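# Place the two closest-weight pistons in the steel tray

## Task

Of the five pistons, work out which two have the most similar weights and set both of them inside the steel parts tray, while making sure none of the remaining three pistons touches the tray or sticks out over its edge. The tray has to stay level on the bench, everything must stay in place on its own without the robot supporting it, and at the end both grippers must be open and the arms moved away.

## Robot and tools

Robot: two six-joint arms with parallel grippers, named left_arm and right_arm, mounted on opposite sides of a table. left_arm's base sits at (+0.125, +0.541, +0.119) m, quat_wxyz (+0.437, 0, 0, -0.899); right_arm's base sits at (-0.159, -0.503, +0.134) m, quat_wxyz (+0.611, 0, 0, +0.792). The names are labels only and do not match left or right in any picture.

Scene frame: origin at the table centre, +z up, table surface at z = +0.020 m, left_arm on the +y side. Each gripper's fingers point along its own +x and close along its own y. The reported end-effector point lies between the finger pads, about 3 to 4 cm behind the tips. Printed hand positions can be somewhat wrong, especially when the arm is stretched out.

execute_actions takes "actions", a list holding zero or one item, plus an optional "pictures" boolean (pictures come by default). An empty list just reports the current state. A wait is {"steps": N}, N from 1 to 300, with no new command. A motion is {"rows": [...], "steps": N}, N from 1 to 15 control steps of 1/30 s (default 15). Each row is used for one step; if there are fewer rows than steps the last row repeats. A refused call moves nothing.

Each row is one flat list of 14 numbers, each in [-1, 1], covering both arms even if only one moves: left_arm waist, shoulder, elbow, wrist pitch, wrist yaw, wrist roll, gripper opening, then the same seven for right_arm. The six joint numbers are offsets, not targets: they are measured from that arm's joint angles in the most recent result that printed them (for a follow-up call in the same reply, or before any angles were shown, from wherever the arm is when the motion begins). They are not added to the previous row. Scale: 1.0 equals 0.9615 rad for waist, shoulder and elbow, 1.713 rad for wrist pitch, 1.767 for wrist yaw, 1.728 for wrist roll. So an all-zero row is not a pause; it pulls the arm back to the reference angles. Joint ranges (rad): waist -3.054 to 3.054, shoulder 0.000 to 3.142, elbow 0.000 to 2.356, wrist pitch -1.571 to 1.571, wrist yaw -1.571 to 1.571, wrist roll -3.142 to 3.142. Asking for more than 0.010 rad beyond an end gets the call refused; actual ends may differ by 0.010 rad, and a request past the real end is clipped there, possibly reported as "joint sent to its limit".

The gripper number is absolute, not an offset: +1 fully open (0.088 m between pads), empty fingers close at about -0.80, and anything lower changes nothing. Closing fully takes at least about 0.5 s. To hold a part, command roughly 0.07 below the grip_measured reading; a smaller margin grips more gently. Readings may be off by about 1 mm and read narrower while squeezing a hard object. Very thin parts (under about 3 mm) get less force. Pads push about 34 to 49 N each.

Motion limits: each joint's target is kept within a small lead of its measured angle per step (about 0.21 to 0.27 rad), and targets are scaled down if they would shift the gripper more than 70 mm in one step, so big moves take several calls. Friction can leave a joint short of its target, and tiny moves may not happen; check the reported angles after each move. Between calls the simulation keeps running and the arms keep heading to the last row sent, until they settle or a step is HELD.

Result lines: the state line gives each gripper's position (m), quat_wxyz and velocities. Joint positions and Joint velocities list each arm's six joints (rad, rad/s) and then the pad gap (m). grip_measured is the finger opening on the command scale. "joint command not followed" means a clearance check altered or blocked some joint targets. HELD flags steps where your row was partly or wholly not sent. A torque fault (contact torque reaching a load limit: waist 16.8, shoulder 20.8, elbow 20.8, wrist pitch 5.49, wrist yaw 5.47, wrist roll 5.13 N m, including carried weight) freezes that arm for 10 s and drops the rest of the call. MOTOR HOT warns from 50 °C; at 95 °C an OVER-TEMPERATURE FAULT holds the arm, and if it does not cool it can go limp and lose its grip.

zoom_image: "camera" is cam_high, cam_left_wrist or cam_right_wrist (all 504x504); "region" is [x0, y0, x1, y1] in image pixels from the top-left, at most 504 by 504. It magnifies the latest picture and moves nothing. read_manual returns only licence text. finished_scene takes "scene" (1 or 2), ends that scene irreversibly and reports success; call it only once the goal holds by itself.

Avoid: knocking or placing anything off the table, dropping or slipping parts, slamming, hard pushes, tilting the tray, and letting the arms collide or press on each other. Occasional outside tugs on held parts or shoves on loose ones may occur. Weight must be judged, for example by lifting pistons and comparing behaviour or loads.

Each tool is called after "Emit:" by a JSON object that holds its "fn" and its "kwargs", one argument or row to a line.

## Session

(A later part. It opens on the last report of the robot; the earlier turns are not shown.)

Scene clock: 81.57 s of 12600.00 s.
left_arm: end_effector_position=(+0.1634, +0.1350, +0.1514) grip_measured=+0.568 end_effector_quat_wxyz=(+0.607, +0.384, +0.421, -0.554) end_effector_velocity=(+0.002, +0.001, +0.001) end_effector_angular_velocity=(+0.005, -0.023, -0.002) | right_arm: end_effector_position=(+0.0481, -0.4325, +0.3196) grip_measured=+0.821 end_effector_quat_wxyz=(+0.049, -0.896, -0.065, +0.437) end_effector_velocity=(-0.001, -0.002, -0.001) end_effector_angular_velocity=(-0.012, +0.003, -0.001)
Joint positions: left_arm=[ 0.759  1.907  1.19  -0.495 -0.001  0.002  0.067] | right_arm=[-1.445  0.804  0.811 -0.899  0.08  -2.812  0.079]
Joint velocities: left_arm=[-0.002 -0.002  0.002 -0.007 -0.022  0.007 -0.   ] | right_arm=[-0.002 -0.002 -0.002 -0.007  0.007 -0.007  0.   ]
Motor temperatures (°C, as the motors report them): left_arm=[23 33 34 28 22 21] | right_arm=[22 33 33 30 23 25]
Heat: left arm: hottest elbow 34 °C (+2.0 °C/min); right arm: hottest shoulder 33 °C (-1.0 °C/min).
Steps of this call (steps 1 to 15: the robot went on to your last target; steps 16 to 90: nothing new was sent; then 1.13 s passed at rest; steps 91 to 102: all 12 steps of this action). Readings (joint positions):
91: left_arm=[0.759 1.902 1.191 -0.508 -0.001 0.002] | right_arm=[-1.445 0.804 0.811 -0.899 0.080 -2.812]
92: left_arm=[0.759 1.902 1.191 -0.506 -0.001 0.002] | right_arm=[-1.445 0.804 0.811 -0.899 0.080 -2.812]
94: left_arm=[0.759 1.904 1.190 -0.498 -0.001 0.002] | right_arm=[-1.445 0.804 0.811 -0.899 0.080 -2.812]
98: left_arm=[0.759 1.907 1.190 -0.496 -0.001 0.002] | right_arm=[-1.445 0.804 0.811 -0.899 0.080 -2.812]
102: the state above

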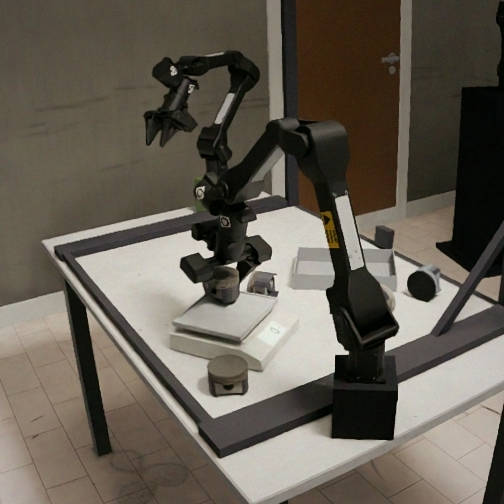

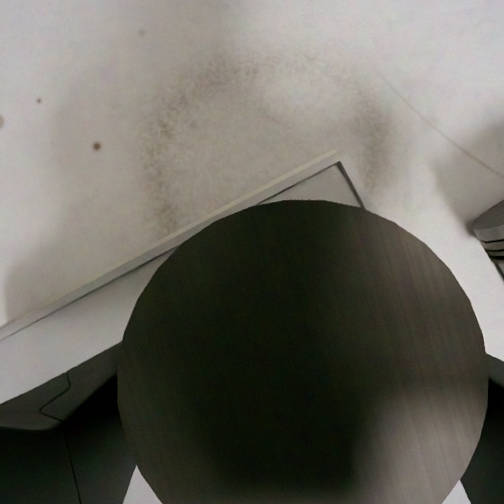

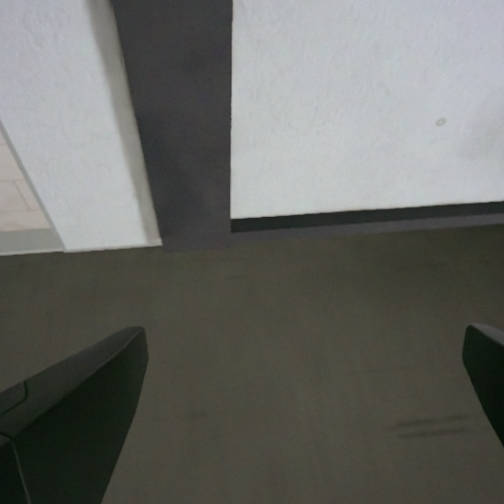

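Emit:
{"fn": "execute_actions", "kwargs": {
  "actions": [
    {"rows":[[0,0.026,0,0,0,0,0.5,0,0,0,0,0,0,0.82]],"steps":12}
  ]
}}

Emit:
{"fn": "zoom_image", "kwargs": {
  "camera": "cam_high",
  "region": [160,220,320,380]
}}

Scene clock: 84.57 s of 12600.00 s.
left_arm: end_effector_position=(+0.1633, +0.1359, +0.1460) grip_measured=+0.568 end_effector_quat_wxyz=(+0.605, +0.388, +0.425, -0.551) end_effector_velocity=(-0.002, +0.002, -0.000) end_effector_angular_velocity=(+0.007, +0.005, -0.012) | right_arm: end_effector_position=(+0.0481, -0.4325, +0.3196) grip_measured=+0.821 end_effector_quat_wxyz=(+0.049, -0.896, -0.065, +0.437) end_effector_velocity=(+0.001, +0.001, +0.000) end_effector_angular_velocity=(-0.005, -0.008, +0.019)
Joint positions: left_arm=[ 0.759  1.921  1.19  -0.495 -0.001  0.002  0.067] | right_arm=[-1.445  0.804  0.811 -0.899  0.08  -2.812  0.079]
Joint velocities: left_arm=[-0.002 -0.002 -0.002 -0.007  0.007  0.007 -0.   ] | right_arm=[-0.002 -0.002 -0.002  0.007 -0.007 -0.022  0.   ]
Motor temperatures (°C, as the motors report them): left_arm=[23 33 34 28 22 21] | right_arm=[22 33 33 30 23 25]
Heat: left arm: hottest elbow 34 °C (+2.0 °C/min); right arm: hottest shoulder 33 °C (-1.0 °C/min).
Steps of this call (steps 1 to 15: the robot went on to your last target; steps 16 to 78: nothing new was sent; steps 79 to 90: all 12 steps of this action). Readings (joint positions):
79: left_arm=[0.759 1.909 1.190 -0.495 -0.001 0.002] | right_arm=[-1.445 0.804 0.811 -0.899 0.080 -2.812]
80: left_arm=[0.759 1.911 1.190 -0.495 -0.001 0.002] | right_arm=[-1.445 0.804 0.811 -0.899 0.080 -2.812]
82: left_arm=[0.759 1.915 1.190 -0.495 -0.001 0.002] | right_arm=[-1.445 0.804 0.811 -0.899 0.080 -2.812]
86: left_arm=[0.759 1.921 1.190 -0.495 -0.001 0.002] | right_arm=[-1.445 0.804 0.811 -0.899 0.080 -2.812]
90: the state above

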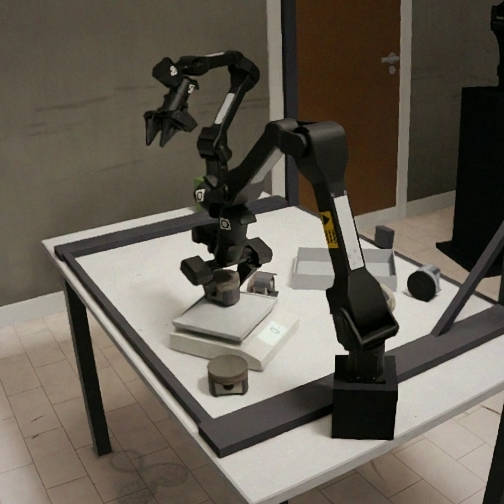

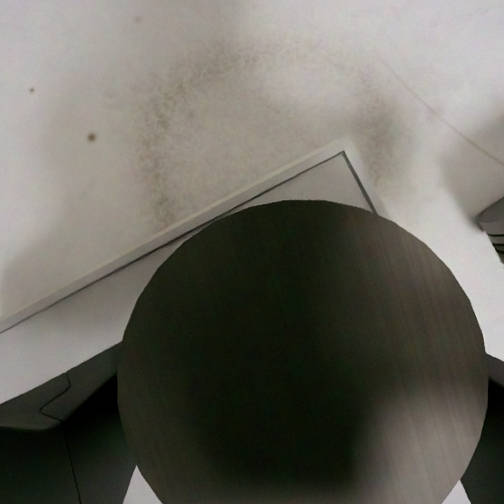

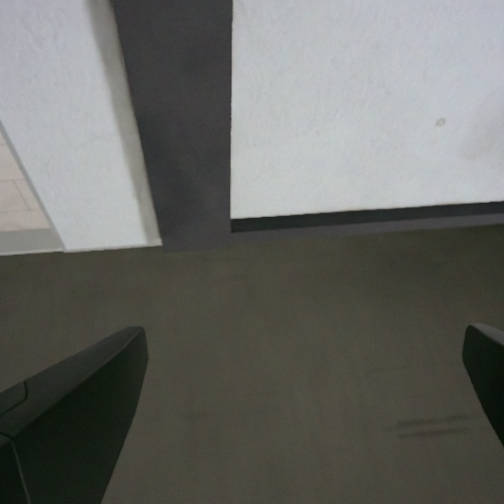

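Region (160, 220, 320, 380) of cam_high's 504x504 image, scaled by 3.150, with more detail than that image has.

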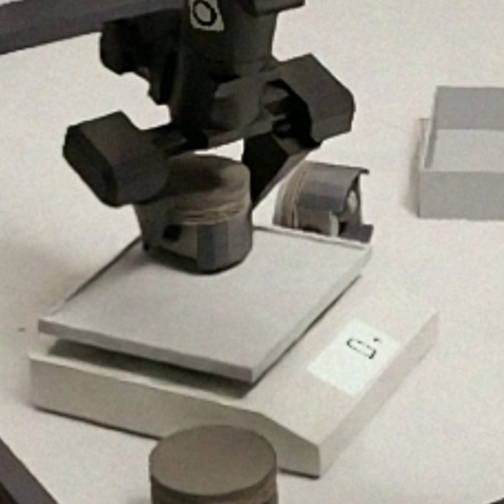

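Emit:
{"fn": "execute_actions", "kwargs": {
  "actions": [
    {"rows":[[0,0.028,0,0.008,0,0,0.5,0,0,0,0,0,0,0.82]],"steps":12}
  ]
}}

Emit:
{"fn": "zoom_image", "kwargs": {
  "camera": "cam_high",
  "region": [160,220,320,380]
}}

Scene clock: 87.47 s of 12600.00 s.
left_arm: end_effector_position=(+0.1634, +0.1352, +0.1405) grip_measured=+0.568 end_effector_quat_wxyz=(+0.603, +0.390, +0.427, -0.550) end_effector_velocity=(+0.002, +0.003, -0.002) end_effector_angular_velocity=(+0.014, -0.017, +0.012) | right_arm: end_effector_position=(+0.0481, -0.4325, +0.3196) grip_measured=+0.821 end_effector_quat_wxyz=(+0.049, -0.896, -0.065, +0.437) end_effector_velocity=(-0.002, -0.000, -0.003) end_effector_angular_velocity=(+0.005, +0.015, -0.004)
Joint positions: left_arm=[ 0.759  1.937  1.19  -0.485 -0.001  0.002  0.067] | right_arm=[-1.445  0.804  0.811 -0.899  0.08  -2.812  0.079]
Joint velocities: left_arm=[-0.002  0.002 -0.002 -0.007 -0.022 -0.007 -0.   ] | right_arm=[-0.002 -0.002 -0.007 -0.007 -0.007  0.007 -0.   ]
Motor temperatures (°C, as the motors report them): left_arm=[23 33 34 28 22 21] | right_arm=[22 33 33 30 23 25]
Heat: left arm: hottest elbow 34 °C (+1.0 °C/min); right arm: hottest shoulder 33 °C (-1.0 °C/min).
Steps of this call (steps 1 to 15: the robot went on to your last target; steps 16 to 75: nothing new was sent; steps 76 to 87: all 12 steps of this action). Readings (joint positions):
76: left_arm=[0.759 1.923 1.190 -0.495 -0.001 0.002] | right_arm=[-1.445 0.804 0.811 -0.899 0.080 -2.812]
77: left_arm=[0.759 1.926 1.190 -0.492 -0.001 0.002] | right_arm=[-1.445 0.804 0.811 -0.899 0.080 -2.812]
79: left_arm=[0.759 1.931 1.190 -0.488 -0.001 0.002] | right_arm=[-1.445 0.804 0.811 -0.899 0.080 -2.812]
83: left_arm=[0.759 1.937 1.190 -0.487 -0.001 0.002] | right_arm=[-1.445 0.804 0.811 -0.899 0.080 -2.812]
87: the state above

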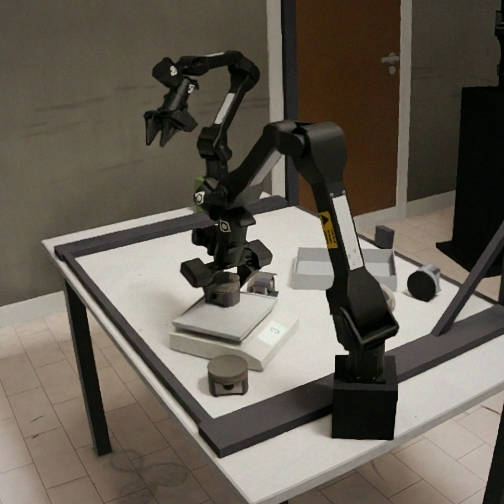

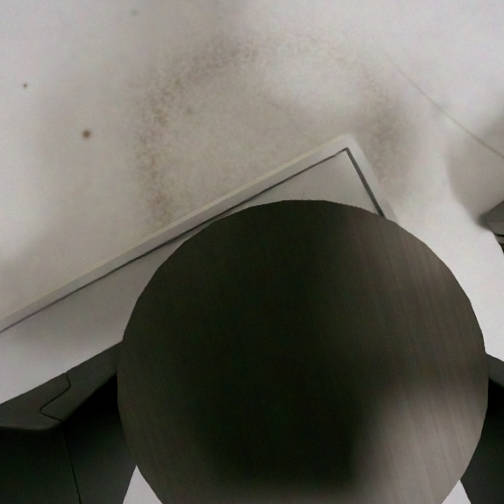

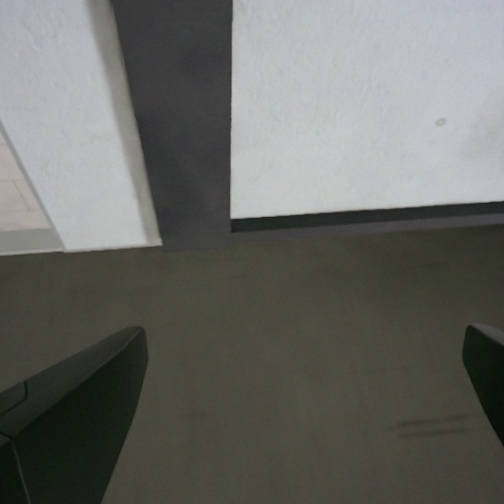

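Region (160, 220, 320, 380) of cam_high's 504x504 image, scaled by 3.150, with more detail than that image has.

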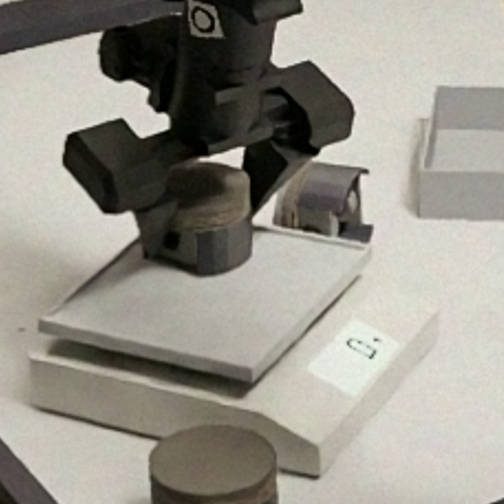

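Emit:
{"fn": "execute_actions", "kwargs": {
  "actions": [
    {"rows":[[0,0.028,0,0.014,0,0,0.5,0,0,0,0,0,0,0.82]],"steps":12}
  ]
}}

Emit:
{"fn": "zoom_image", "kwargs": {
  "camera": "cam_high",
  "region": [160,220,320,380]
}}

Scene clock: 91.40 s of 12600.00 s.
left_arm: end_effector_position=(+0.1637, +0.1319, +0.1387) grip_measured=+0.568 end_effector_quat_wxyz=(+0.606, +0.387, +0.423, -0.552) end_effector_velocity=(-0.000, +0.003, -0.002) end_effector_angular_velocity=(+0.013, -0.003, +0.007) | right_arm: end_effector_position=(+0.0481, -0.4325, +0.3196) grip_measured=+0.821 end_effector_quat_wxyz=(+0.049, -0.896, -0.065, +0.437) end_effector_velocity=(-0.001, +0.000, +0.000) end_effector_angular_velocity=(-0.000, +0.003, +0.008)
Joint positions: left_arm=[ 0.759  1.946  1.19  -0.466 -0.001  0.002  0.067] | right_arm=[-1.445  0.804  0.811 -0.899  0.08  -2.812  0.079]
Joint velocities: left_arm=[-0.002  0.002 -0.002 -0.007 -0.007 -0.007 -0.   ] | right_arm=[-0.002 -0.002  0.002 -0.007 -0.007 -0.007 -0.   ]
Motor temperatures (°C, as the motors report them): left_arm=[23 33 34 28 22 21] | right_arm=[22 33 33 30 23 25]
Heat: left arm: hottest elbow 34 °C (+1.0 °C/min); right arm: hottest shoulder 33 °C (-1.0 °C/min).
Steps of this call (steps 1 to 15: the robot went on to your last target; steps 16 to 90: nothing new was sent; then 0.53 s passed at rest; steps 91 to 102: all 12 steps of this action). Readings (joint positions):
91: left_arm=[0.759 1.939 1.190 -0.482 -0.001 0.002] | right_arm=[-1.445 0.804 0.811 -0.899 0.080 -2.812]
92: left_arm=[0.759 1.942 1.190 -0.475 -0.001 0.002] | right_arm=[-1.445 0.804 0.811 -0.899 0.080 -2.812]
94: left_arm=[0.759 1.945 1.190 -0.469 -0.001 0.002] | right_arm=[-1.445 0.804 0.811 -0.899 0.080 -2.812]
98: left_arm=[0.759 1.946 1.190 -0.466 -0.001 0.002] | right_arm=[-1.445 0.804 0.811 -0.899 0.080 -2.812]
102: the state above

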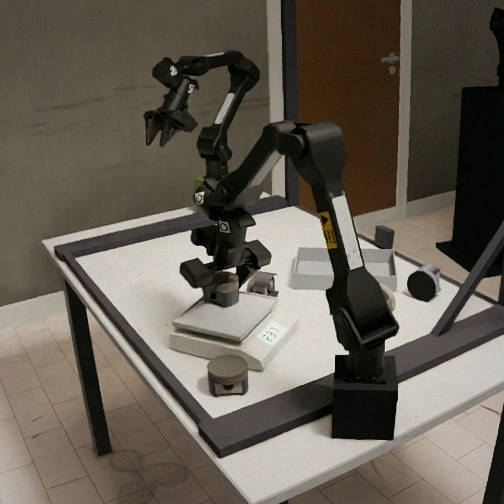

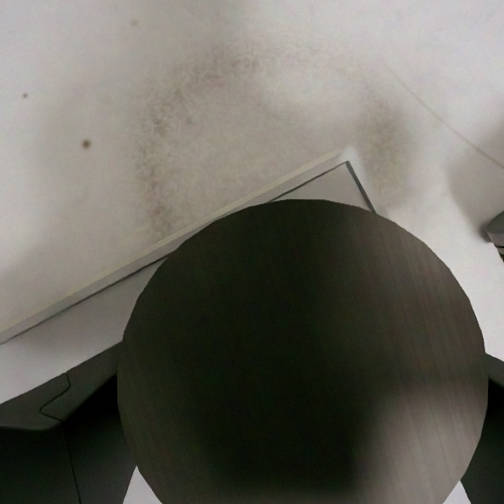

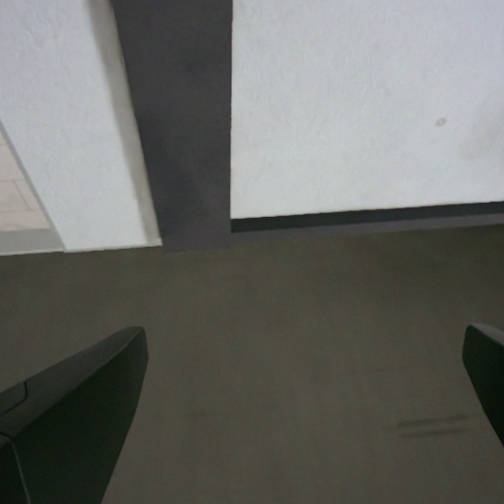

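Region (160, 220, 320, 380) of cam_high's 504x504 image, scaled by 3.150, with more detail than that image has.

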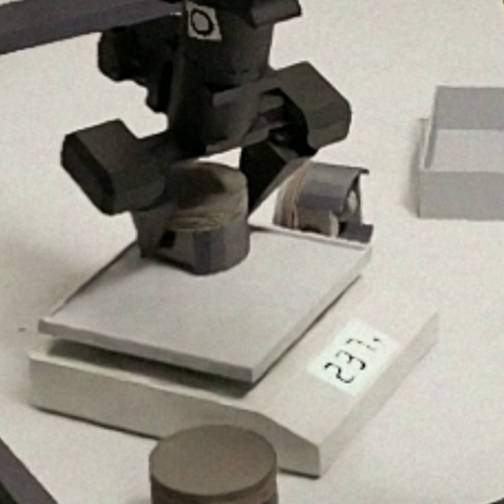

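Emit:
{"fn": "execute_actions", "kwargs": {
  "actions": [
    {"rows":[[0,0,0,0,0,0,0.6,0,0,0,0,0,0,0.82],[0,0,0,0,0,0,0.8,0,0,0,0,0,0,0.82],[0,0,0,0,0,0,1,0,0,0,0,0,0,0.82],[0,0,0,0,0,0,1,0,0,0,0,0,0,0.82],[0,0,0,0,0,0,1,0,0,0,0,0,0,0.82],[0,0,0,0,0,0,1,0,0,0,0,0,0,0.82],[0,-0.03,0.03,-0.03,0,0,1,0,0,0,0,0,0,0.82],[0,-0.06,0.06,-0.06,0,0,1,0,0,0,0,0,0,0.82],[0,-0.085,0.1,-0.095,0,0,1,0,0,0,0,0,0,0.82],[0,-0.11,0.14,-0.13,0,0,1,0,0,0,0,0,0,0.82]]}
  ],
  "pictures": false
}}

Emit:
{"fn": "execute_actions", "kwargs": {
  "actions": [
    {"steps":8}
  ],
  "pictures": false
}}

Emit:
{"fn": "execute_actions", "kwargs": {
  "actions": [
    {"rows":[[0.05,-0.06,-0.05,0,0,0,1,0,0,0,0,0,0,0.82],[0.1,-0.12,-0.1,0,0,0,1,0,0,0,0,0,0,0.82],[0.16,-0.18,-0.16,0,0,0,1,0,0,0,0,0,0,0.82],[0.22,-0.24,-0.22,0,0,0,1,0,0,0,0,0,0,0.82],[0.28,-0.3,-0.28,0,0,0,1,0,0,0,0,0,0,0.82],[0.34,-0.36,-0.35,0.02,0,0,1,0,0,0,0,0,0,0.82],[0.4,-0.42,-0.42,0.04,0,0,1,0,0,0,0,0,0,0.82],[0.44,-0.46,-0.5,0.06,0,0,1,0,0,0,0,0,0,0.82],[0.478,-0.49,-0.57,0.08,0,0,1,0,0,0,0,0,0,0.82],[0.478,-0.49,-0.64,0.11,0,0,1,0,0,0,0,0,0,0.82],[0.478,-0.49,-0.7,0.13,0,0,1,0,0,0,0,0,0,0.82],[0.478,-0.49,-0.76,0.16,0,0,1,0,0,0,0,0,0,0.82],[0.478,-0.49,-0.805,0.18,0,0,1,0,0,0,0,0,0,0.82]]}
  ],
  "pictures": false
}}

Emit:
{"fn": "execute_actions", "kwargs": {
  "actions": [
    {"steps":15}
  ]
}}

Emit:
{"fn": "zoom_image", "kwargs": {
  "camera": "cam_high",
  "region": [160,220,320,380]
}}

Scene clock: 100.53 s of 12600.00 s.
left_arm: end_effector_position=(+0.1640, +0.1289, +0.2020) grip_measured=+0.982 end_effector_quat_wxyz=(+0.611, +0.379, +0.415, -0.557) end_effector_velocity=(+0.001, -0.037, +0.183) end_effector_angular_velocity=(-0.373, -0.020, +0.015) | right_arm: end_effector_position=(+0.0481, -0.4325, +0.3196) grip_measured=+0.821 end_effector_quat_wxyz=(+0.049, -0.896, -0.065, +0.437) end_effector_velocity=(-0.001, +0.000, -0.002) end_effector_angular_velocity=(+0.005, +0.015, -0.004)
Joint positions: left_arm=[ 0.759  1.846  1.318 -0.666 -0.001  0.002  0.087] | right_arm=[-1.445  0.804  0.811 -0.899  0.08  -2.812  0.079]
Joint velocities: left_arm=[-0.002 -0.305  0.237 -0.168  0.007 -0.022  0.001] | right_arm=[-0.002  0.002 -0.002 -0.007 -0.007  0.007 -0.   ]
Motor temperatures (°C, as the motors report them): left_arm=[23 33 34 28 22 21] | right_arm=[22 33 34 30 23 25]
Heat: left arm: hottest elbow 34 °C (+1.0 °C/min); right arm: hottest elbow 34 °C (+0.0 °C/min).
Steps of this call (steps 1 to 15: the robot went on to your last target; steps 16 to 90: nothing new was sent; then 5.63 s passed at rest; steps 91 to 105: all 15 steps of this action). Readings (joint positions):
91: left_arm=[0.759 1.946 1.190 -0.466 -0.001 0.002] | right_arm=[-1.445 0.804 0.811 -0.899 0.080 -2.812]
92: left_arm=[0.759 1.946 1.190 -0.465 -0.001 0.002] | right_arm=[-1.445 0.804 0.811 -0.899 0.080 -2.812]
94: left_arm=[0.759 1.946 1.190 -0.465 -0.001 0.002] | right_arm=[-1.445 0.804 0.811 -0.899 0.080 -2.812]
98: left_arm=[0.759 1.940 1.203 -0.502 -0.001 0.002] | right_arm=[-1.445 0.804 0.811 -0.899 0.080 -2.812]
105: the state above

Scene clock: 100.80 s of 12600.00 s.
left_arm: end_effector_position=(+0.1638, +0.1310, +0.2070) grip_measured=+0.985 end_effector_quat_wxyz=(+0.611, +0.380, +0.416, -0.556) end_effector_velocity=(-0.002, +0.002, -0.000) end_effector_angular_velocity=(+0.006, +0.010, +0.002) | right_arm: end_effector_position=(+0.0481, -0.4325, +0.3196) grip_measured=+0.821 end_effector_quat_wxyz=(+0.049, -0.896, -0.065, +0.437) end_effector_velocity=(-0.002, -0.001, -0.003) end_effector_angular_velocity=(-0.004, +0.012, +0.003)
Joint positions: left_arm=[ 0.759  1.835  1.326 -0.688 -0.001  0.002  0.087] | right_arm=[-1.445  0.804  0.811 -0.899  0.08  -2.812  0.079]
Joint velocities: left_arm=[-0.002 -0.002 -0.002 -0.007  0.007 -0.007 -0.   ] | right_arm=[-0.007 -0.002 -0.007 -0.007 -0.007 -0.007 -0.   ]
Motor temperatures (°C, as the motors report them): left_arm=[23 33 34 28 22 21] | right_arm=[22 33 34 30 23 25]
Heat: left arm: hottest elbow 34 °C (+1.0 °C/min); right arm: hottest elbow 34 °C (+0.0 °C/min).
Steps of this call (steps 1 to 8: the robot went on to your last target). Readings (joint positions):
1: left_arm=[0.759 1.838 1.324 -0.671 -0.001 0.002] | right_arm=[-1.445 0.804 0.811 -0.899 0.080 -2.812]
2: left_arm=[0.759 1.835 1.326 -0.675 -0.001 0.002] | right_arm=[-1.445 0.804 0.811 -0.899 0.080 -2.812]
4: left_arm=[0.759 1.835 1.326 -0.683 -0.001 0.002] | right_arm=[-1.445 0.804 0.811 -0.899 0.080 -2.812]
8: the state above

Scene clock: 101.30 s of 12600.00 s.
left_arm: end_effector_position=(+0.2741, +0.2998, +0.1680) grip_measured=+0.985 end_effector_quat_wxyz=(+0.737, +0.264, +0.468, -0.411) end_effector_velocity=(-0.235, +0.371, -0.444) end_effector_angular_velocity=(+1.181, +0.769, -0.011) | right_arm: end_effector_position=(+0.0481, -0.4325, +0.3196) grip_measured=+0.821 end_effector_quat_wxyz=(+0.049, -0.896, -0.065, +0.437) end_effector_velocity=(-0.004, -0.001, -0.004) end_effector_angular_velocity=(-0.007, +0.021, +0.008)
Joint positions: left_arm=[ 1.216  1.368  0.654 -0.421 -0.003  0.002  0.087] | right_arm=[-1.445  0.804  0.811 -0.899  0.08  -2.812  0.079]
Joint velocities: left_arm=[-0.002  0.002 -1.399 -0.007  0.037 -0.007 -0.   ] | right_arm=[-0.002 -0.002 -0.002 -0.022 -0.007 -0.007 -0.   ]
Motor temperatures (°C, as the motors report them): left_arm=[23 33 34 28 22 21] | right_arm=[22 33 34 30 23 25]
Heat: left arm: hottest elbow 34 °C (+1.0 °C/min); right arm: hottest elbow 34 °C (+0.0 °C/min).
Steps of this call (steps 1 to 15: all 15 steps of this action). Readings (joint positions):
1: left_arm=[0.762 1.827 1.321 -0.683 0.001 0.002] | right_arm=[-1.445 0.804 0.811 -0.899 0.080 -2.812]
2: left_arm=[0.773 1.809 1.303 -0.680 0.004 0.002] | right_arm=[-1.445 0.804 0.811 -0.899 0.080 -2.812]
4: left_arm=[0.833 1.742 1.230 -0.684 0.007 0.002] | right_arm=[-1.445 0.804 0.811 -0.899 0.080 -2.812]
8: left_arm=[1.041 1.549 1.047 -0.643 0.002 0.002] | right_arm=[-1.445 0.804 0.811 -0.899 0.080 -2.812]
15: the state above

Scene clock: 101.80 s of 12600.00 s.
left_arm: end_effector_position=(+0.2625, +0.3186, +0.1430) grip_measured=+0.985 end_effector_quat_wxyz=(+0.724, +0.274, +0.488, -0.404) end_effector_velocity=(+0.000, +0.003, -0.001) end_effector_angular_velocity=(+0.008, +0.000, +0.012) | right_arm: end_effector_position=(+0.0481, -0.4325, +0.3196) grip_measured=+0.821 end_effector_quat_wxyz=(+0.049, -0.896, -0.065, +0.437) end_effector_velocity=(-0.002, +0.002, -0.002) end_effector_angular_velocity=(+0.018, +0.014, +0.006)
Joint positions: left_arm=[ 1.216  1.369  0.561 -0.38  -0.003  0.002  0.087] | right_arm=[-1.445  0.804  0.811 -0.899  0.08  -2.812  0.079]
Joint velocities: left_arm=[ 0.002 -0.002 -0.002 -0.007 -0.007 -0.007 -0.   ] | right_arm=[-0.002 -0.002 -0.002 -0.007 -0.022  0.007 -0.   ]
Motor temperatures (°C, as the motors report them): left_arm=[23 33 34 28 22 21] | right_arm=[22 33 34 30 23 25]
Heat: left arm: hottest elbow 34 °C (+1.0 °C/min); right arm: hottest elbow 34 °C (+0.0 °C/min).
Steps of this call (steps 1 to 15: the robot went on to your last target). Readings (joint positions):
1: left_arm=[1.216 1.369 0.613 -0.420 -0.003 0.002] | right_arm=[-1.445 0.804 0.811 -0.899 0.080 -2.812]
2: left_arm=[1.216 1.370 0.584 -0.416 -0.003 0.002] | right_arm=[-1.445 0.804 0.811 -0.899 0.080 -2.812]
4: left_arm=[1.216 1.370 0.562 -0.396 -0.003 0.002] | right_arm=[-1.445 0.804 0.811 -0.899 0.080 -2.812]
8: left_arm=[1.216 1.369 0.561 -0.380 -0.003 0.002] | right_arm=[-1.445 0.804 0.811 -0.899 0.080 -2.812]
15: the state above

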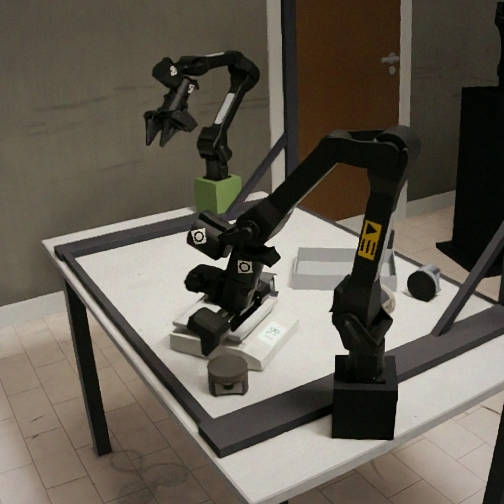

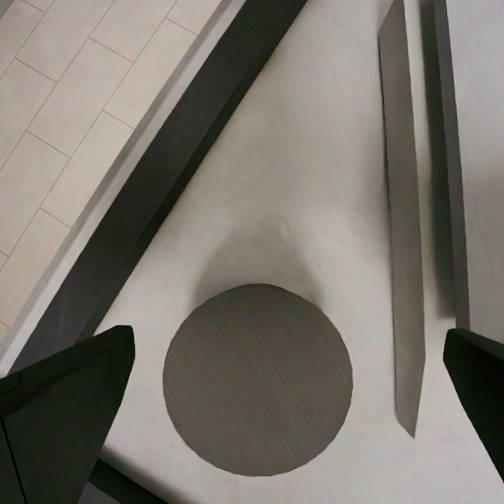

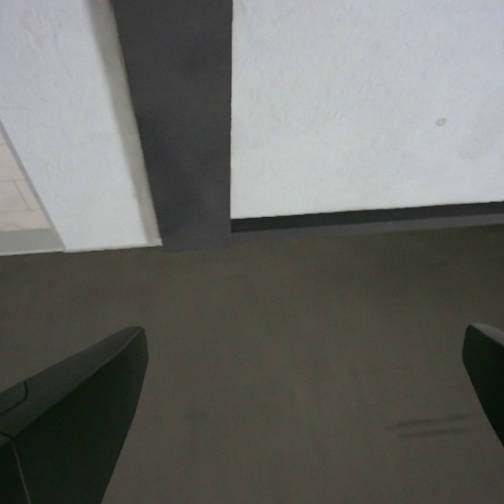

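Region (160, 220, 320, 380) of cam_high's 504x504 image, scaled by 3.150, with more detail than that image has.

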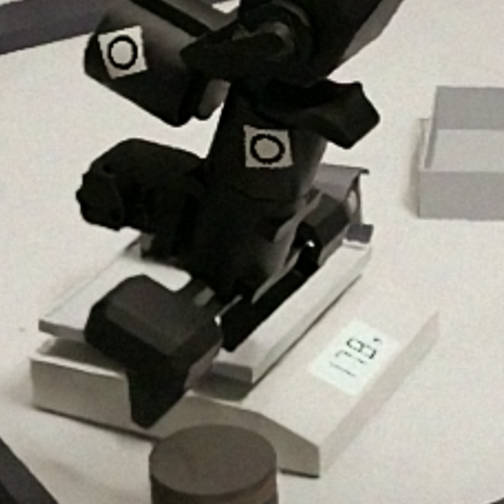

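Emit:
{"fn": "execute_actions", "kwargs": {
  "actions": [
    {"rows":[[0.02,0.01,-0.04,0.012,0,0,1,0,0,0,0,0,0,0.82],[0.044,0.018,-0.08,0.026,0,0,1,0,0,0,0,0,0,0.82]]}
  ]
}}

Scene clock: 108.13 s of 12600.00 s.
left_arm: end_effector_position=(+0.2621, +0.3368, +0.1248) grip_measured=+0.985 end_effector_quat_wxyz=(+0.723, +0.271, +0.505, -0.386) end_effector_velocity=(+0.000, +0.003, -0.001) end_effector_angular_velocity=(+0.009, +0.000, +0.012) | right_arm: end_effector_position=(+0.0481, -0.4325, +0.3196) grip_measured=+0.821 end_effector_quat_wxyz=(+0.049, -0.896, -0.065, +0.437) end_effector_velocity=(-0.002, +0.002, -0.002) end_effector_angular_velocity=(+0.009, +0.012, +0.017)
Joint positions: left_arm=[ 1.255  1.378  0.493 -0.336 -0.002  0.002  0.087] | right_arm=[-1.445  0.804  0.811 -0.899  0.08  -2.812  0.079]
Joint velocities: left_arm=[ 0.002 -0.002 -0.002 -0.007 -0.007 -0.007 -0.   ] | right_arm=[-0.002 -0.002 -0.002 -0.007 -0.022 -0.007  0.   ]
Motor temperatures (°C, as the motors report them): left_arm=[23 32 33 28 22 21] | right_arm=[22 33 34 30 23 25]
Heat: left arm: hottest elbow 33 °C (+0.0 °C/min); right arm: hottest elbow 34 °C (+0.0 °C/min).
Steps of this call (steps 1 to 15: the robot went on to your last target; steps 16 to 90: nothing new was sent; then 2.83 s passed at rest; steps 91 to 105: all 15 steps of this action). Readings (joint positions):
91: left_arm=[1.218 1.369 0.557 -0.374 -0.002 0.002] | right_arm=[-1.445 0.804 0.811 -0.899 0.080 -2.812]
92: left_arm=[1.225 1.369 0.544 -0.359 -0.001 0.002] | right_arm=[-1.445 0.804 0.811 -0.899 0.080 -2.812]
94: left_arm=[1.244 1.370 0.518 -0.350 -0.002 0.002] | right_arm=[-1.445 0.804 0.811 -0.899 0.080 -2.812]
98: left_arm=[1.254 1.378 0.493 -0.342 -0.002 0.002] | right_arm=[-1.445 0.804 0.811 -0.899 0.080 -2.812]
105: the state above

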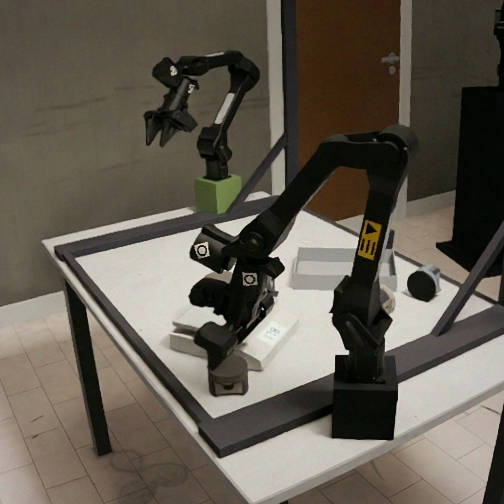

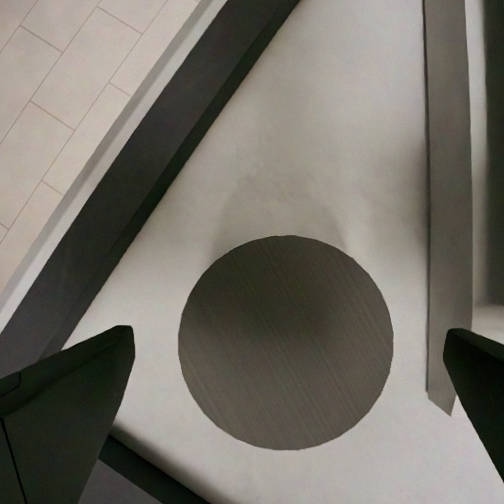

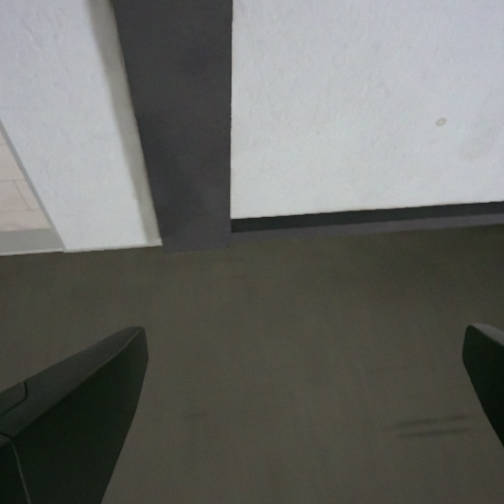

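Emit:
{"fn": "execute_actions", "kwargs": {
  "actions": [
    {"rows":[[0,0.03,-0.025,0.024,0,0,0.9,0,0,0,0,0,0,0.82],[0,0.06,-0.04,0.048,0,0,0.9,0,0,0,0,0,0,0.82],[0,0.09,-0.055,0.072,0,0,0.9,0,0,0,0,0,0,0.82],[0,0.12,-0.07,0.096,0,0,0.9,0,0,0,0,0,0,0.82],[0,0.15,-0.083,0.12,0,0,0.9,0,0,0,0,0,0,0.82],[0,0.18,-0.095,0.145,0,0,0.9,0,0,0,0,0,0,0.82],[0,0.21,-0.105,0.17,0,0,0.9,0,0,0,0,0,0,0.82],[0,0.244,-0.115,0.193,0,0,0.9,0,0,0,0,0,0,0.82]]}
  ],
  "pictures": false
}}

Emit:
{"fn": "execute_actions", "kwargs": {
  "actions": [
    {"steps":5}
  ],
  "pictures": false
}}

Emit:
{"fn": "execute_actions", "kwargs": {
  "actions": [
    {"rows":[[0,0,0,0,0,0,0.82,0,0,0,0,0,0,0.82],[0,0,0,0,0,0,0.75,0,0,0,0,0,0,0.82],[0,0,0,0,0,0,0.7,0,0,0,0,0,0,0.82],[0,0,0,0,0,0,0.66,0,0,0,0,0,0,0.82],[0,0,0,0,0,0,0.62,0,0,0,0,0,0,0.82],[0,0,0,0,0,0,0.58,0,0,0,0,0,0,0.82],[0,0,0,0,0,0,0.54,0,0,0,0,0,0,0.82],[0,0,0,0,0,0,0.5,0,0,0,0,0,0,0.82]],"steps":13}
  ]
}}

Scene clock: 120.93 s of 12600.00 s.
left_arm: end_effector_position=(+0.2618, +0.3374, +0.0733) grip_measured=+0.903 end_effector_quat_wxyz=(+0.723, +0.271, +0.505, -0.386) end_effector_velocity=(+0.009, -0.012, +0.003) end_effector_angular_velocity=(-0.058, -0.050, -0.007) | right_arm: end_effector_position=(+0.0481, -0.4325, +0.3196) grip_measured=+0.821 end_effector_quat_wxyz=(+0.049, -0.896, -0.065, +0.437) end_effector_velocity=(-0.001, -0.001, +0.000) end_effector_angular_velocity=(+0.009, +0.006, -0.008)
Joint positions: left_arm=[ 1.255  1.6    0.391 -0.012 -0.002  0.002  0.083] | right_arm=[-1.445  0.804  0.811 -0.899  0.08  -2.812  0.079]
Joint velocities: left_arm=[-0.002  0.012 -0.007  0.095 -0.007  0.007 -0.   ] | right_arm=[-0.007 -0.002  0.002 -0.007 -0.007  0.007 -0.   ]
Motor temperatures (°C, as the motors report them): left_arm=[23 31 33 28 22 21] | right_arm=[22 33 34 30 23 25]
Heat: left arm: hottest elbow 33 °C (+0.0 °C/min); right arm: hottest elbow 34 °C (+1.0 °C/min).
Steps of this call (steps 1 to 15: the robot went on to your last target; steps 16 to 90: nothing new was sent; then 9.30 s passed at rest; steps 91 to 105: all 15 steps of this action). Readings (joint positions):
91: left_arm=[1.255 1.381 0.491 -0.327 -0.002 0.002] | right_arm=[-1.445 0.804 0.811 -0.899 0.080 -2.812]
92: left_arm=[1.255 1.390 0.485 -0.304 -0.002 0.002] | right_arm=[-1.445 0.804 0.811 -0.899 0.080 -2.812]
94: left_arm=[1.255 1.428 0.468 -0.242 -0.002 0.002] | right_arm=[-1.445 0.804 0.811 -0.899 0.080 -2.812]
98: left_arm=[1.255 1.538 0.416 -0.096 -0.002 0.002] | right_arm=[-1.445 0.804 0.811 -0.899 0.080 -2.812]
105: the state above

Scene clock: 121.10 s of 12600.00 s.
left_arm: end_effector_position=(+0.2620, +0.3371, +0.0731) grip_measured=+0.903 end_effector_quat_wxyz=(+0.723, +0.271, +0.505, -0.386) end_effector_velocity=(+0.000, +0.001, -0.002) end_effector_angular_velocity=(+0.004, -0.002, +0.007) | right_arm: end_effector_position=(+0.0481, -0.4325, +0.3196) grip_measured=+0.821 end_effector_quat_wxyz=(+0.049, -0.896, -0.065, +0.437) end_effector_velocity=(-0.002, -0.000, -0.002) end_effector_angular_velocity=(-0.002, +0.008, +0.008)
Joint positions: left_arm=[ 1.255  1.601  0.391 -0.009 -0.002  0.002  0.083] | right_arm=[-1.445  0.804  0.811 -0.899  0.08  -2.812  0.079]
Joint velocities: left_arm=[-0.002  0.007 -0.002  0.007 -0.007 -0.007  0.   ] | right_arm=[-0.002 -0.002 -0.002 -0.007 -0.007 -0.007 -0.   ]
Motor temperatures (°C, as the motors report them): left_arm=[23 31 33 28 22 21] | right_arm=[22 33 34 30 23 25]
Heat: left arm: hottest elbow 33 °C (+0.0 °C/min); right arm: hottest elbow 34 °C (+1.0 °C/min).
Steps of this call (steps 1 to 5: the robot went on to your last target). Readings (joint positions):
1: left_arm=[1.255 1.600 0.391 -0.010 -0.002 0.002] | right_arm=[-1.445 0.804 0.811 -0.899 0.080 -2.812]
2: left_arm=[1.255 1.600 0.391 -0.010 -0.002 0.002] | right_arm=[-1.445 0.804 0.811 -0.899 0.080 -2.812]
4: left_arm=[1.255 1.601 0.391 -0.009 -0.002 0.002] | right_arm=[-1.445 0.804 0.811 -0.899 0.080 -2.812]
5: the state above

Scene clock: 121.53 s of 12600.00 s.
left_arm: end_effector_position=(+0.2620, +0.3370, +0.0731) grip_measured=+0.585 end_effector_quat_wxyz=(+0.723, +0.271, +0.505, -0.386) end_effector_velocity=(-0.003, +0.001, -0.002) end_effector_angular_velocity=(+0.002, +0.019, +0.016) | right_arm: end_effector_position=(+0.0481, -0.4325, +0.3196) grip_measured=+0.821 end_effector_quat_wxyz=(+0.049, -0.896, -0.065, +0.437) end_effector_velocity=(-0.001, -0.002, -0.002) end_effector_angular_velocity=(-0.023, +0.006, +0.010)
Joint positions: left_arm=[ 1.255  1.601  0.391 -0.009 -0.001  0.002  0.068] | right_arm=[-1.445  0.804  0.811 -0.899  0.08  -2.812  0.079]
Joint velocities: left_arm=[-0.002  0.002 -0.002 -0.007  0.007 -0.022 -0.   ] | right_arm=[-0.002  0.002 -0.002 -0.007  0.007 -0.022 -0.   ]
Motor temperatures (°C, as the motors report them): left_arm=[23 31 33 28 22 21] | right_arm=[22 33 34 30 23 25]
Heat: left arm: hottest elbow 33 °C (+0.0 °C/min); right arm: hottest elbow 34 °C (+1.0 °C/min).
Steps of this call (steps 1 to 13: all 13 steps of this action). Readings (joint positions):
1: left_arm=[1.255 1.601 0.391 -0.009 -0.002 0.002] | right_arm=[-1.445 0.804 0.811 -0.899 0.080 -2.812]
2: left_arm=[1.255 1.601 0.391 -0.009 -0.002 0.002] | right_arm=[-1.445 0.804 0.811 -0.899 0.080 -2.812]
4: left_arm=[1.255 1.601 0.391 -0.009 -0.002 0.002] | right_arm=[-1.445 0.804 0.811 -0.899 0.080 -2.812]
8: left_arm=[1.255 1.601 0.391 -0.009 -0.001 0.002] | right_arm=[-1.445 0.804 0.811 -0.899 0.080 -2.812]
13: the state above

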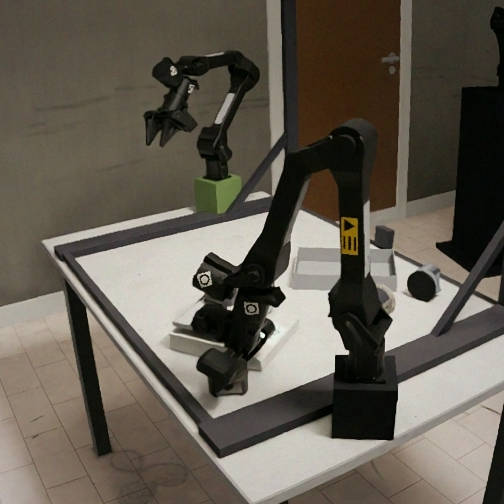

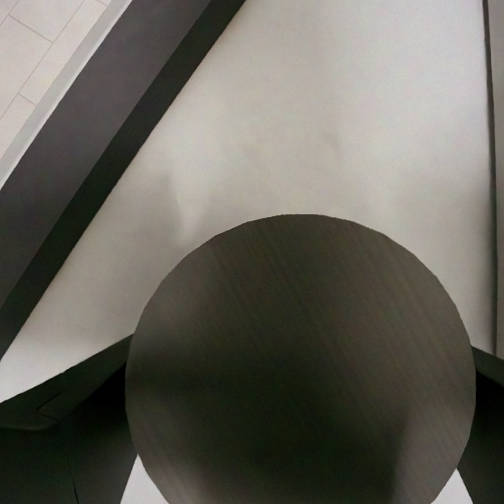

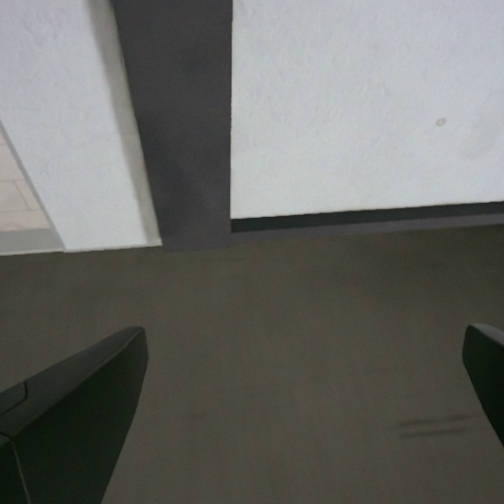

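Emit:
{"fn": "execute_actions", "kwargs": {
  "actions": [
    {"rows":[[0,-0.04,0.02,-0.03,0,0,0.5,0,0,0,0,0,0,0.82],[0,-0.08,0.035,-0.06,0,0,0.5,0,0,0,0,0,0,0.82],[0,-0.12,0.05,-0.09,0,0,0.5,0,0,0,0,0,0,0.82],[0,-0.16,0.07,-0.125,0,0,0.5,0,0,0,0,0,0,0.82],[0,-0.2,0.09,-0.16,0,0,0.5,0,0,0,0,0,0,0.82],[0,-0.24,0.115,-0.195,0,0,0.5,0,0,0,0,0,0,0.82],[0,-0.275,0.145,-0.23,0,0,0.5,0,0,0,0,0,0,0.82],[0,-0.305,0.175,-0.265,0,0,0.5,0,0,0,0,0,0,0.82],[0,-0.33,0.2,-0.295,0,0,0.5,0,0,0,0,0,0,0.82],[0,-0.348,0.225,-0.318,0,0,0.5,0,0,0,0,0,0,0.82]]}
  ],
  "pictures": false
}}

Emit:
{"fn": "execute_actions", "kwargs": {
  "actions": [
    {"steps":6}
  ],
  "pictures": false
}}

Emit:
{"fn": "execute_actions", "kwargs": {
  "actions": [
    {"rows":[[-0.03,0.03,0.03,0,0,0,0.5,0,0,0,0,0,0,0.82],[-0.07,0.06,0.06,0,0,0,0.5,0,0,0,0,0,0,0.82],[-0.11,0.1,0.09,0.005,0,0,0.5,0,0,0,0,0,0,0.82],[-0.16,0.14,0.12,0.01,0,0,0.5,0,0,0,0,0,0,0.82],[-0.21,0.18,0.15,0.015,0,0,0.5,0,0,0,0,0,0,0.82],[-0.26,0.22,0.19,0.02,0,0,0.5,0,0,0,0,0,0,0.82],[-0.3,0.26,0.22,0.025,0,0,0.5,0,0,0,0,0,0,0.82],[-0.34,0.295,0.25,0.03,0,0,0.5,0,0,0,0,0,0,0.82],[-0.37,0.325,0.275,0.03,0,0,0.5,0,0,0,0,0,0,0.82],[-0.39,0.34,0.29,0.03,0,0,0.5,0,0,0,0,0,0,0.82],[-0.402,0.35,0.295,0.03,0,0,0.5,0,0,0,0,0,0,0.82]]}
  ],
  "pictures": false
}}

Emit:
{"fn": "execute_actions", "kwargs": {
  "actions": [
    {"steps":8}
  ]
}}

Scene clock: 137.93 s of 12600.00 s.
left_arm: end_effector_position=(+0.2637, +0.3345, +0.1639) grip_measured=+0.585 end_effector_quat_wxyz=(+0.725, +0.269, +0.502, -0.387) end_effector_velocity=(-0.022, +0.034, -0.005) end_effector_angular_velocity=(+0.153, +0.091, -0.007) | right_arm: end_effector_position=(+0.0481, -0.4325, +0.3196) grip_measured=+0.821 end_effector_quat_wxyz=(+0.049, -0.896, -0.065, +0.437) end_effector_velocity=(+0.001, -0.000, +0.000) end_effector_angular_velocity=(+0.004, -0.006, +0.003)
Joint positions: left_arm=[ 1.255  1.276  0.599 -0.534 -0.001  0.002  0.068] | right_arm=[-1.445  0.804  0.811 -0.899  0.08  -2.812  0.079]
Joint velocities: left_arm=[-0.002 -0.037  0.012 -0.227 -0.007  0.007  0.   ] | right_arm=[-0.007 -0.002 -0.002  0.007 -0.007 -0.007 -0.   ]
Motor temperatures (°C, as the motors report them): left_arm=[23 30 33 28 22 21] | right_arm=[22 32 34 30 23 25]
Heat: left arm: hottest elbow 33 °C (-1.0 °C/min); right arm: hottest elbow 34 °C (+1.0 °C/min).
Steps of this call (steps 1 to 15: the robot went on to your last target; steps 16 to 90: nothing new was sent; then 12.90 s passed at rest; steps 91 to 105: all 15 steps of this action). Readings (joint positions):
91: left_arm=[1.255 1.597 0.393 -0.018 -0.001 0.002] | right_arm=[-1.445 0.804 0.811 -0.899 0.080 -2.812]
92: left_arm=[1.255 1.586 0.398 -0.046 -0.001 0.002] | right_arm=[-1.445 0.804 0.811 -0.899 0.080 -2.812]
94: left_arm=[1.255 1.538 0.412 -0.129 -0.001 0.002] | right_arm=[-1.445 0.804 0.811 -0.899 0.080 -2.812]
98: left_arm=[1.255 1.399 0.485 -0.338 -0.001 0.002] | right_arm=[-1.445 0.804 0.811 -0.899 0.080 -2.812]
105: the state above

Scene clock: 138.13 s of 12600.00 s.
left_arm: end_effector_position=(+0.2616, +0.3376, +0.1625) grip_measured=+0.585 end_effector_quat_wxyz=(+0.721, +0.273, +0.508, -0.385) end_effector_velocity=(+0.001, +0.003, -0.001) end_effector_angular_velocity=(+0.013, -0.007, +0.026) | right_arm: end_effector_position=(+0.0481, -0.4325, +0.3196) grip_measured=+0.821 end_effector_quat_wxyz=(+0.049, -0.896, -0.065, +0.437) end_effector_velocity=(-0.001, -0.002, -0.001) end_effector_angular_velocity=(-0.012, +0.003, -0.001)
Joint positions: left_arm=[ 1.255  1.276  0.599 -0.553 -0.001  0.002  0.068] | right_arm=[-1.445  0.804  0.811 -0.899  0.08  -2.812  0.079]
Joint velocities: left_arm=[-0.002 -0.002 -0.002 -0.007 -0.022 -0.022  0.   ] | right_arm=[-0.002 -0.002 -0.002 -0.007  0.007 -0.007  0.   ]
Motor temperatures (°C, as the motors report them): left_arm=[23 30 33 28 22 21] | right_arm=[22 32 34 30 23 25]
Heat: left arm: hottest elbow 33 °C (-1.0 °C/min); right arm: hottest elbow 34 °C (+1.0 °C/min).
Steps of this call (steps 1 to 6: the robot went on to your last target). Readings (joint positions):
1: left_arm=[1.255 1.276 0.599 -0.542 -0.001 0.002] | right_arm=[-1.445 0.804 0.811 -0.899 0.080 -2.812]
2: left_arm=[1.255 1.276 0.599 -0.549 -0.001 0.002] | right_arm=[-1.445 0.804 0.811 -0.899 0.080 -2.812]
4: left_arm=[1.255 1.276 0.599 -0.553 -0.001 0.002] | right_arm=[-1.445 0.804 0.811 -0.899 0.080 -2.812]
6: the state above

Scene clock: 138.63 s of 12600.00 s.
left_arm: end_effector_position=(+0.1905, +0.2262, +0.1614) grip_measured=+0.585 end_effector_quat_wxyz=(+0.632, +0.365, +0.449, -0.516) end_effector_velocity=(-0.012, -0.002, -0.026) end_effector_angular_velocity=(+0.091, +0.005, -0.018) | right_arm: end_effector_position=(+0.0481, -0.4325, +0.3196) grip_measured=+0.821 end_effector_quat_wxyz=(+0.049, -0.896, -0.065, +0.437) end_effector_velocity=(-0.001, +0.000, -0.002) end_effector_angular_velocity=(-0.004, +0.012, +0.008)
Joint positions: left_arm=[ 0.871  1.596  0.865 -0.502  0.003  0.002  0.068] | right_arm=[-1.445  0.804  0.811 -0.899  0.08  -2.812  0.079]
Joint velocities: left_arm=[-0.046  0.105  0.022 -0.007 -0.022 -0.022 -0.   ] | right_arm=[-0.002  0.002 -0.002 -0.007 -0.007 -0.007 -0.   ]
Motor temperatures (°C, as the motors report them): left_arm=[23 30 33 28 22 21] | right_arm=[22 32 34 30 23 25]
Heat: left arm: hottest elbow 33 °C (-1.0 °C/min); right arm: hottest elbow 34 °C (+1.0 °C/min).
Steps of this call (steps 1 to 15: all 15 steps of this action). Readings (joint positions):
1: left_arm=[1.252 1.279 0.600 -0.554 -0.003 0.002] | right_arm=[-1.445 0.804 0.811 -0.899 0.080 -2.812]
2: left_arm=[1.241 1.289 0.607 -0.557 -0.005 0.002] | right_arm=[-1.445 0.804 0.811 -0.899 0.080 -2.812]
4: left_arm=[1.191 1.336 0.642 -0.556 -0.006 0.002] | right_arm=[-1.445 0.804 0.811 -0.899 0.080 -2.812]
8: left_arm=[1.026 1.474 0.760 -0.521 -0.005 0.002] | right_arm=[-1.445 0.804 0.811 -0.899 0.080 -2.812]
15: the state above

Scene clock: 138.90 s of 12600.00 s.
left_arm: end_effector_position=(+0.1908, +0.2256, +0.1604) grip_measured=+0.585 end_effector_quat_wxyz=(+0.632, +0.366, +0.449, -0.515) end_effector_velocity=(+0.003, -0.003, +0.002) end_effector_angular_velocity=(-0.008, -0.020, +0.012) | right_arm: end_effector_position=(+0.0481, -0.4325, +0.3196) grip_measured=+0.821 end_effector_quat_wxyz=(+0.049, -0.896, -0.065, +0.437) end_effector_velocity=(-0.002, -0.000, -0.002) end_effector_angular_velocity=(-0.002, +0.008, +0.008)
Joint positions: left_arm=[ 0.87   1.603  0.868 -0.502  0.001  0.002  0.068] | right_arm=[-1.445  0.804  0.811 -0.899  0.08  -2.812  0.079]
Joint velocities: left_arm=[-0.002  0.002  0.007  0.007 -0.022 -0.007 -0.   ] | right_arm=[-0.002 -0.002 -0.002 -0.007 -0.007 -0.007 -0.   ]
Motor temperatures (°C, as the motors report them): left_arm=[23 30 33 28 22 21] | right_arm=[22 32 34 30 23 25]
Heat: left arm: hottest elbow 33 °C (-1.0 °C/min); right arm: hottest elbow 34 °C (+1.0 °C/min).
Steps of this call (steps 1 to 8: the robot went on to your last target). Readings (joint positions):
1: left_arm=[0.870 1.599 0.866 -0.502 0.003 0.002] | right_arm=[-1.445 0.804 0.811 -0.899 0.080 -2.812]
2: left_arm=[0.870 1.601 0.866 -0.502 0.001 0.002] | right_arm=[-1.445 0.804 0.811 -0.899 0.080 -2.812]
4: left_arm=[0.870 1.603 0.866 -0.502 0.001 0.002] | right_arm=[-1.445 0.804 0.811 -0.899 0.080 -2.812]
8: the state above

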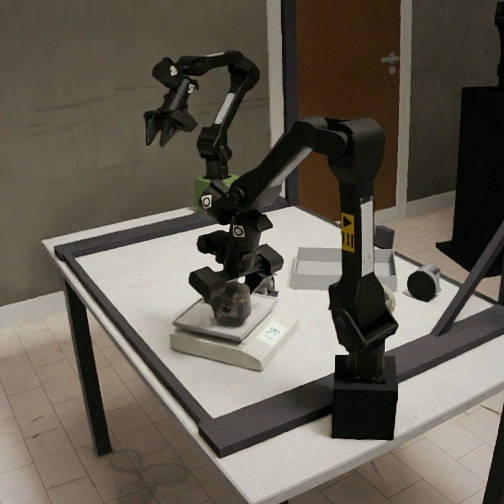

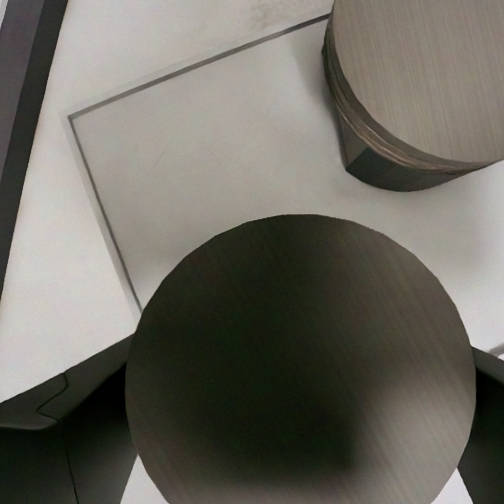

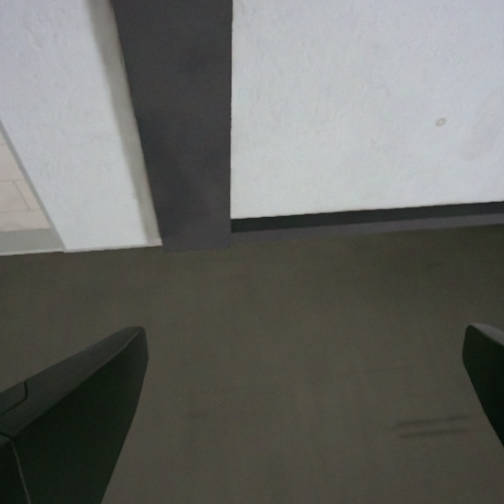

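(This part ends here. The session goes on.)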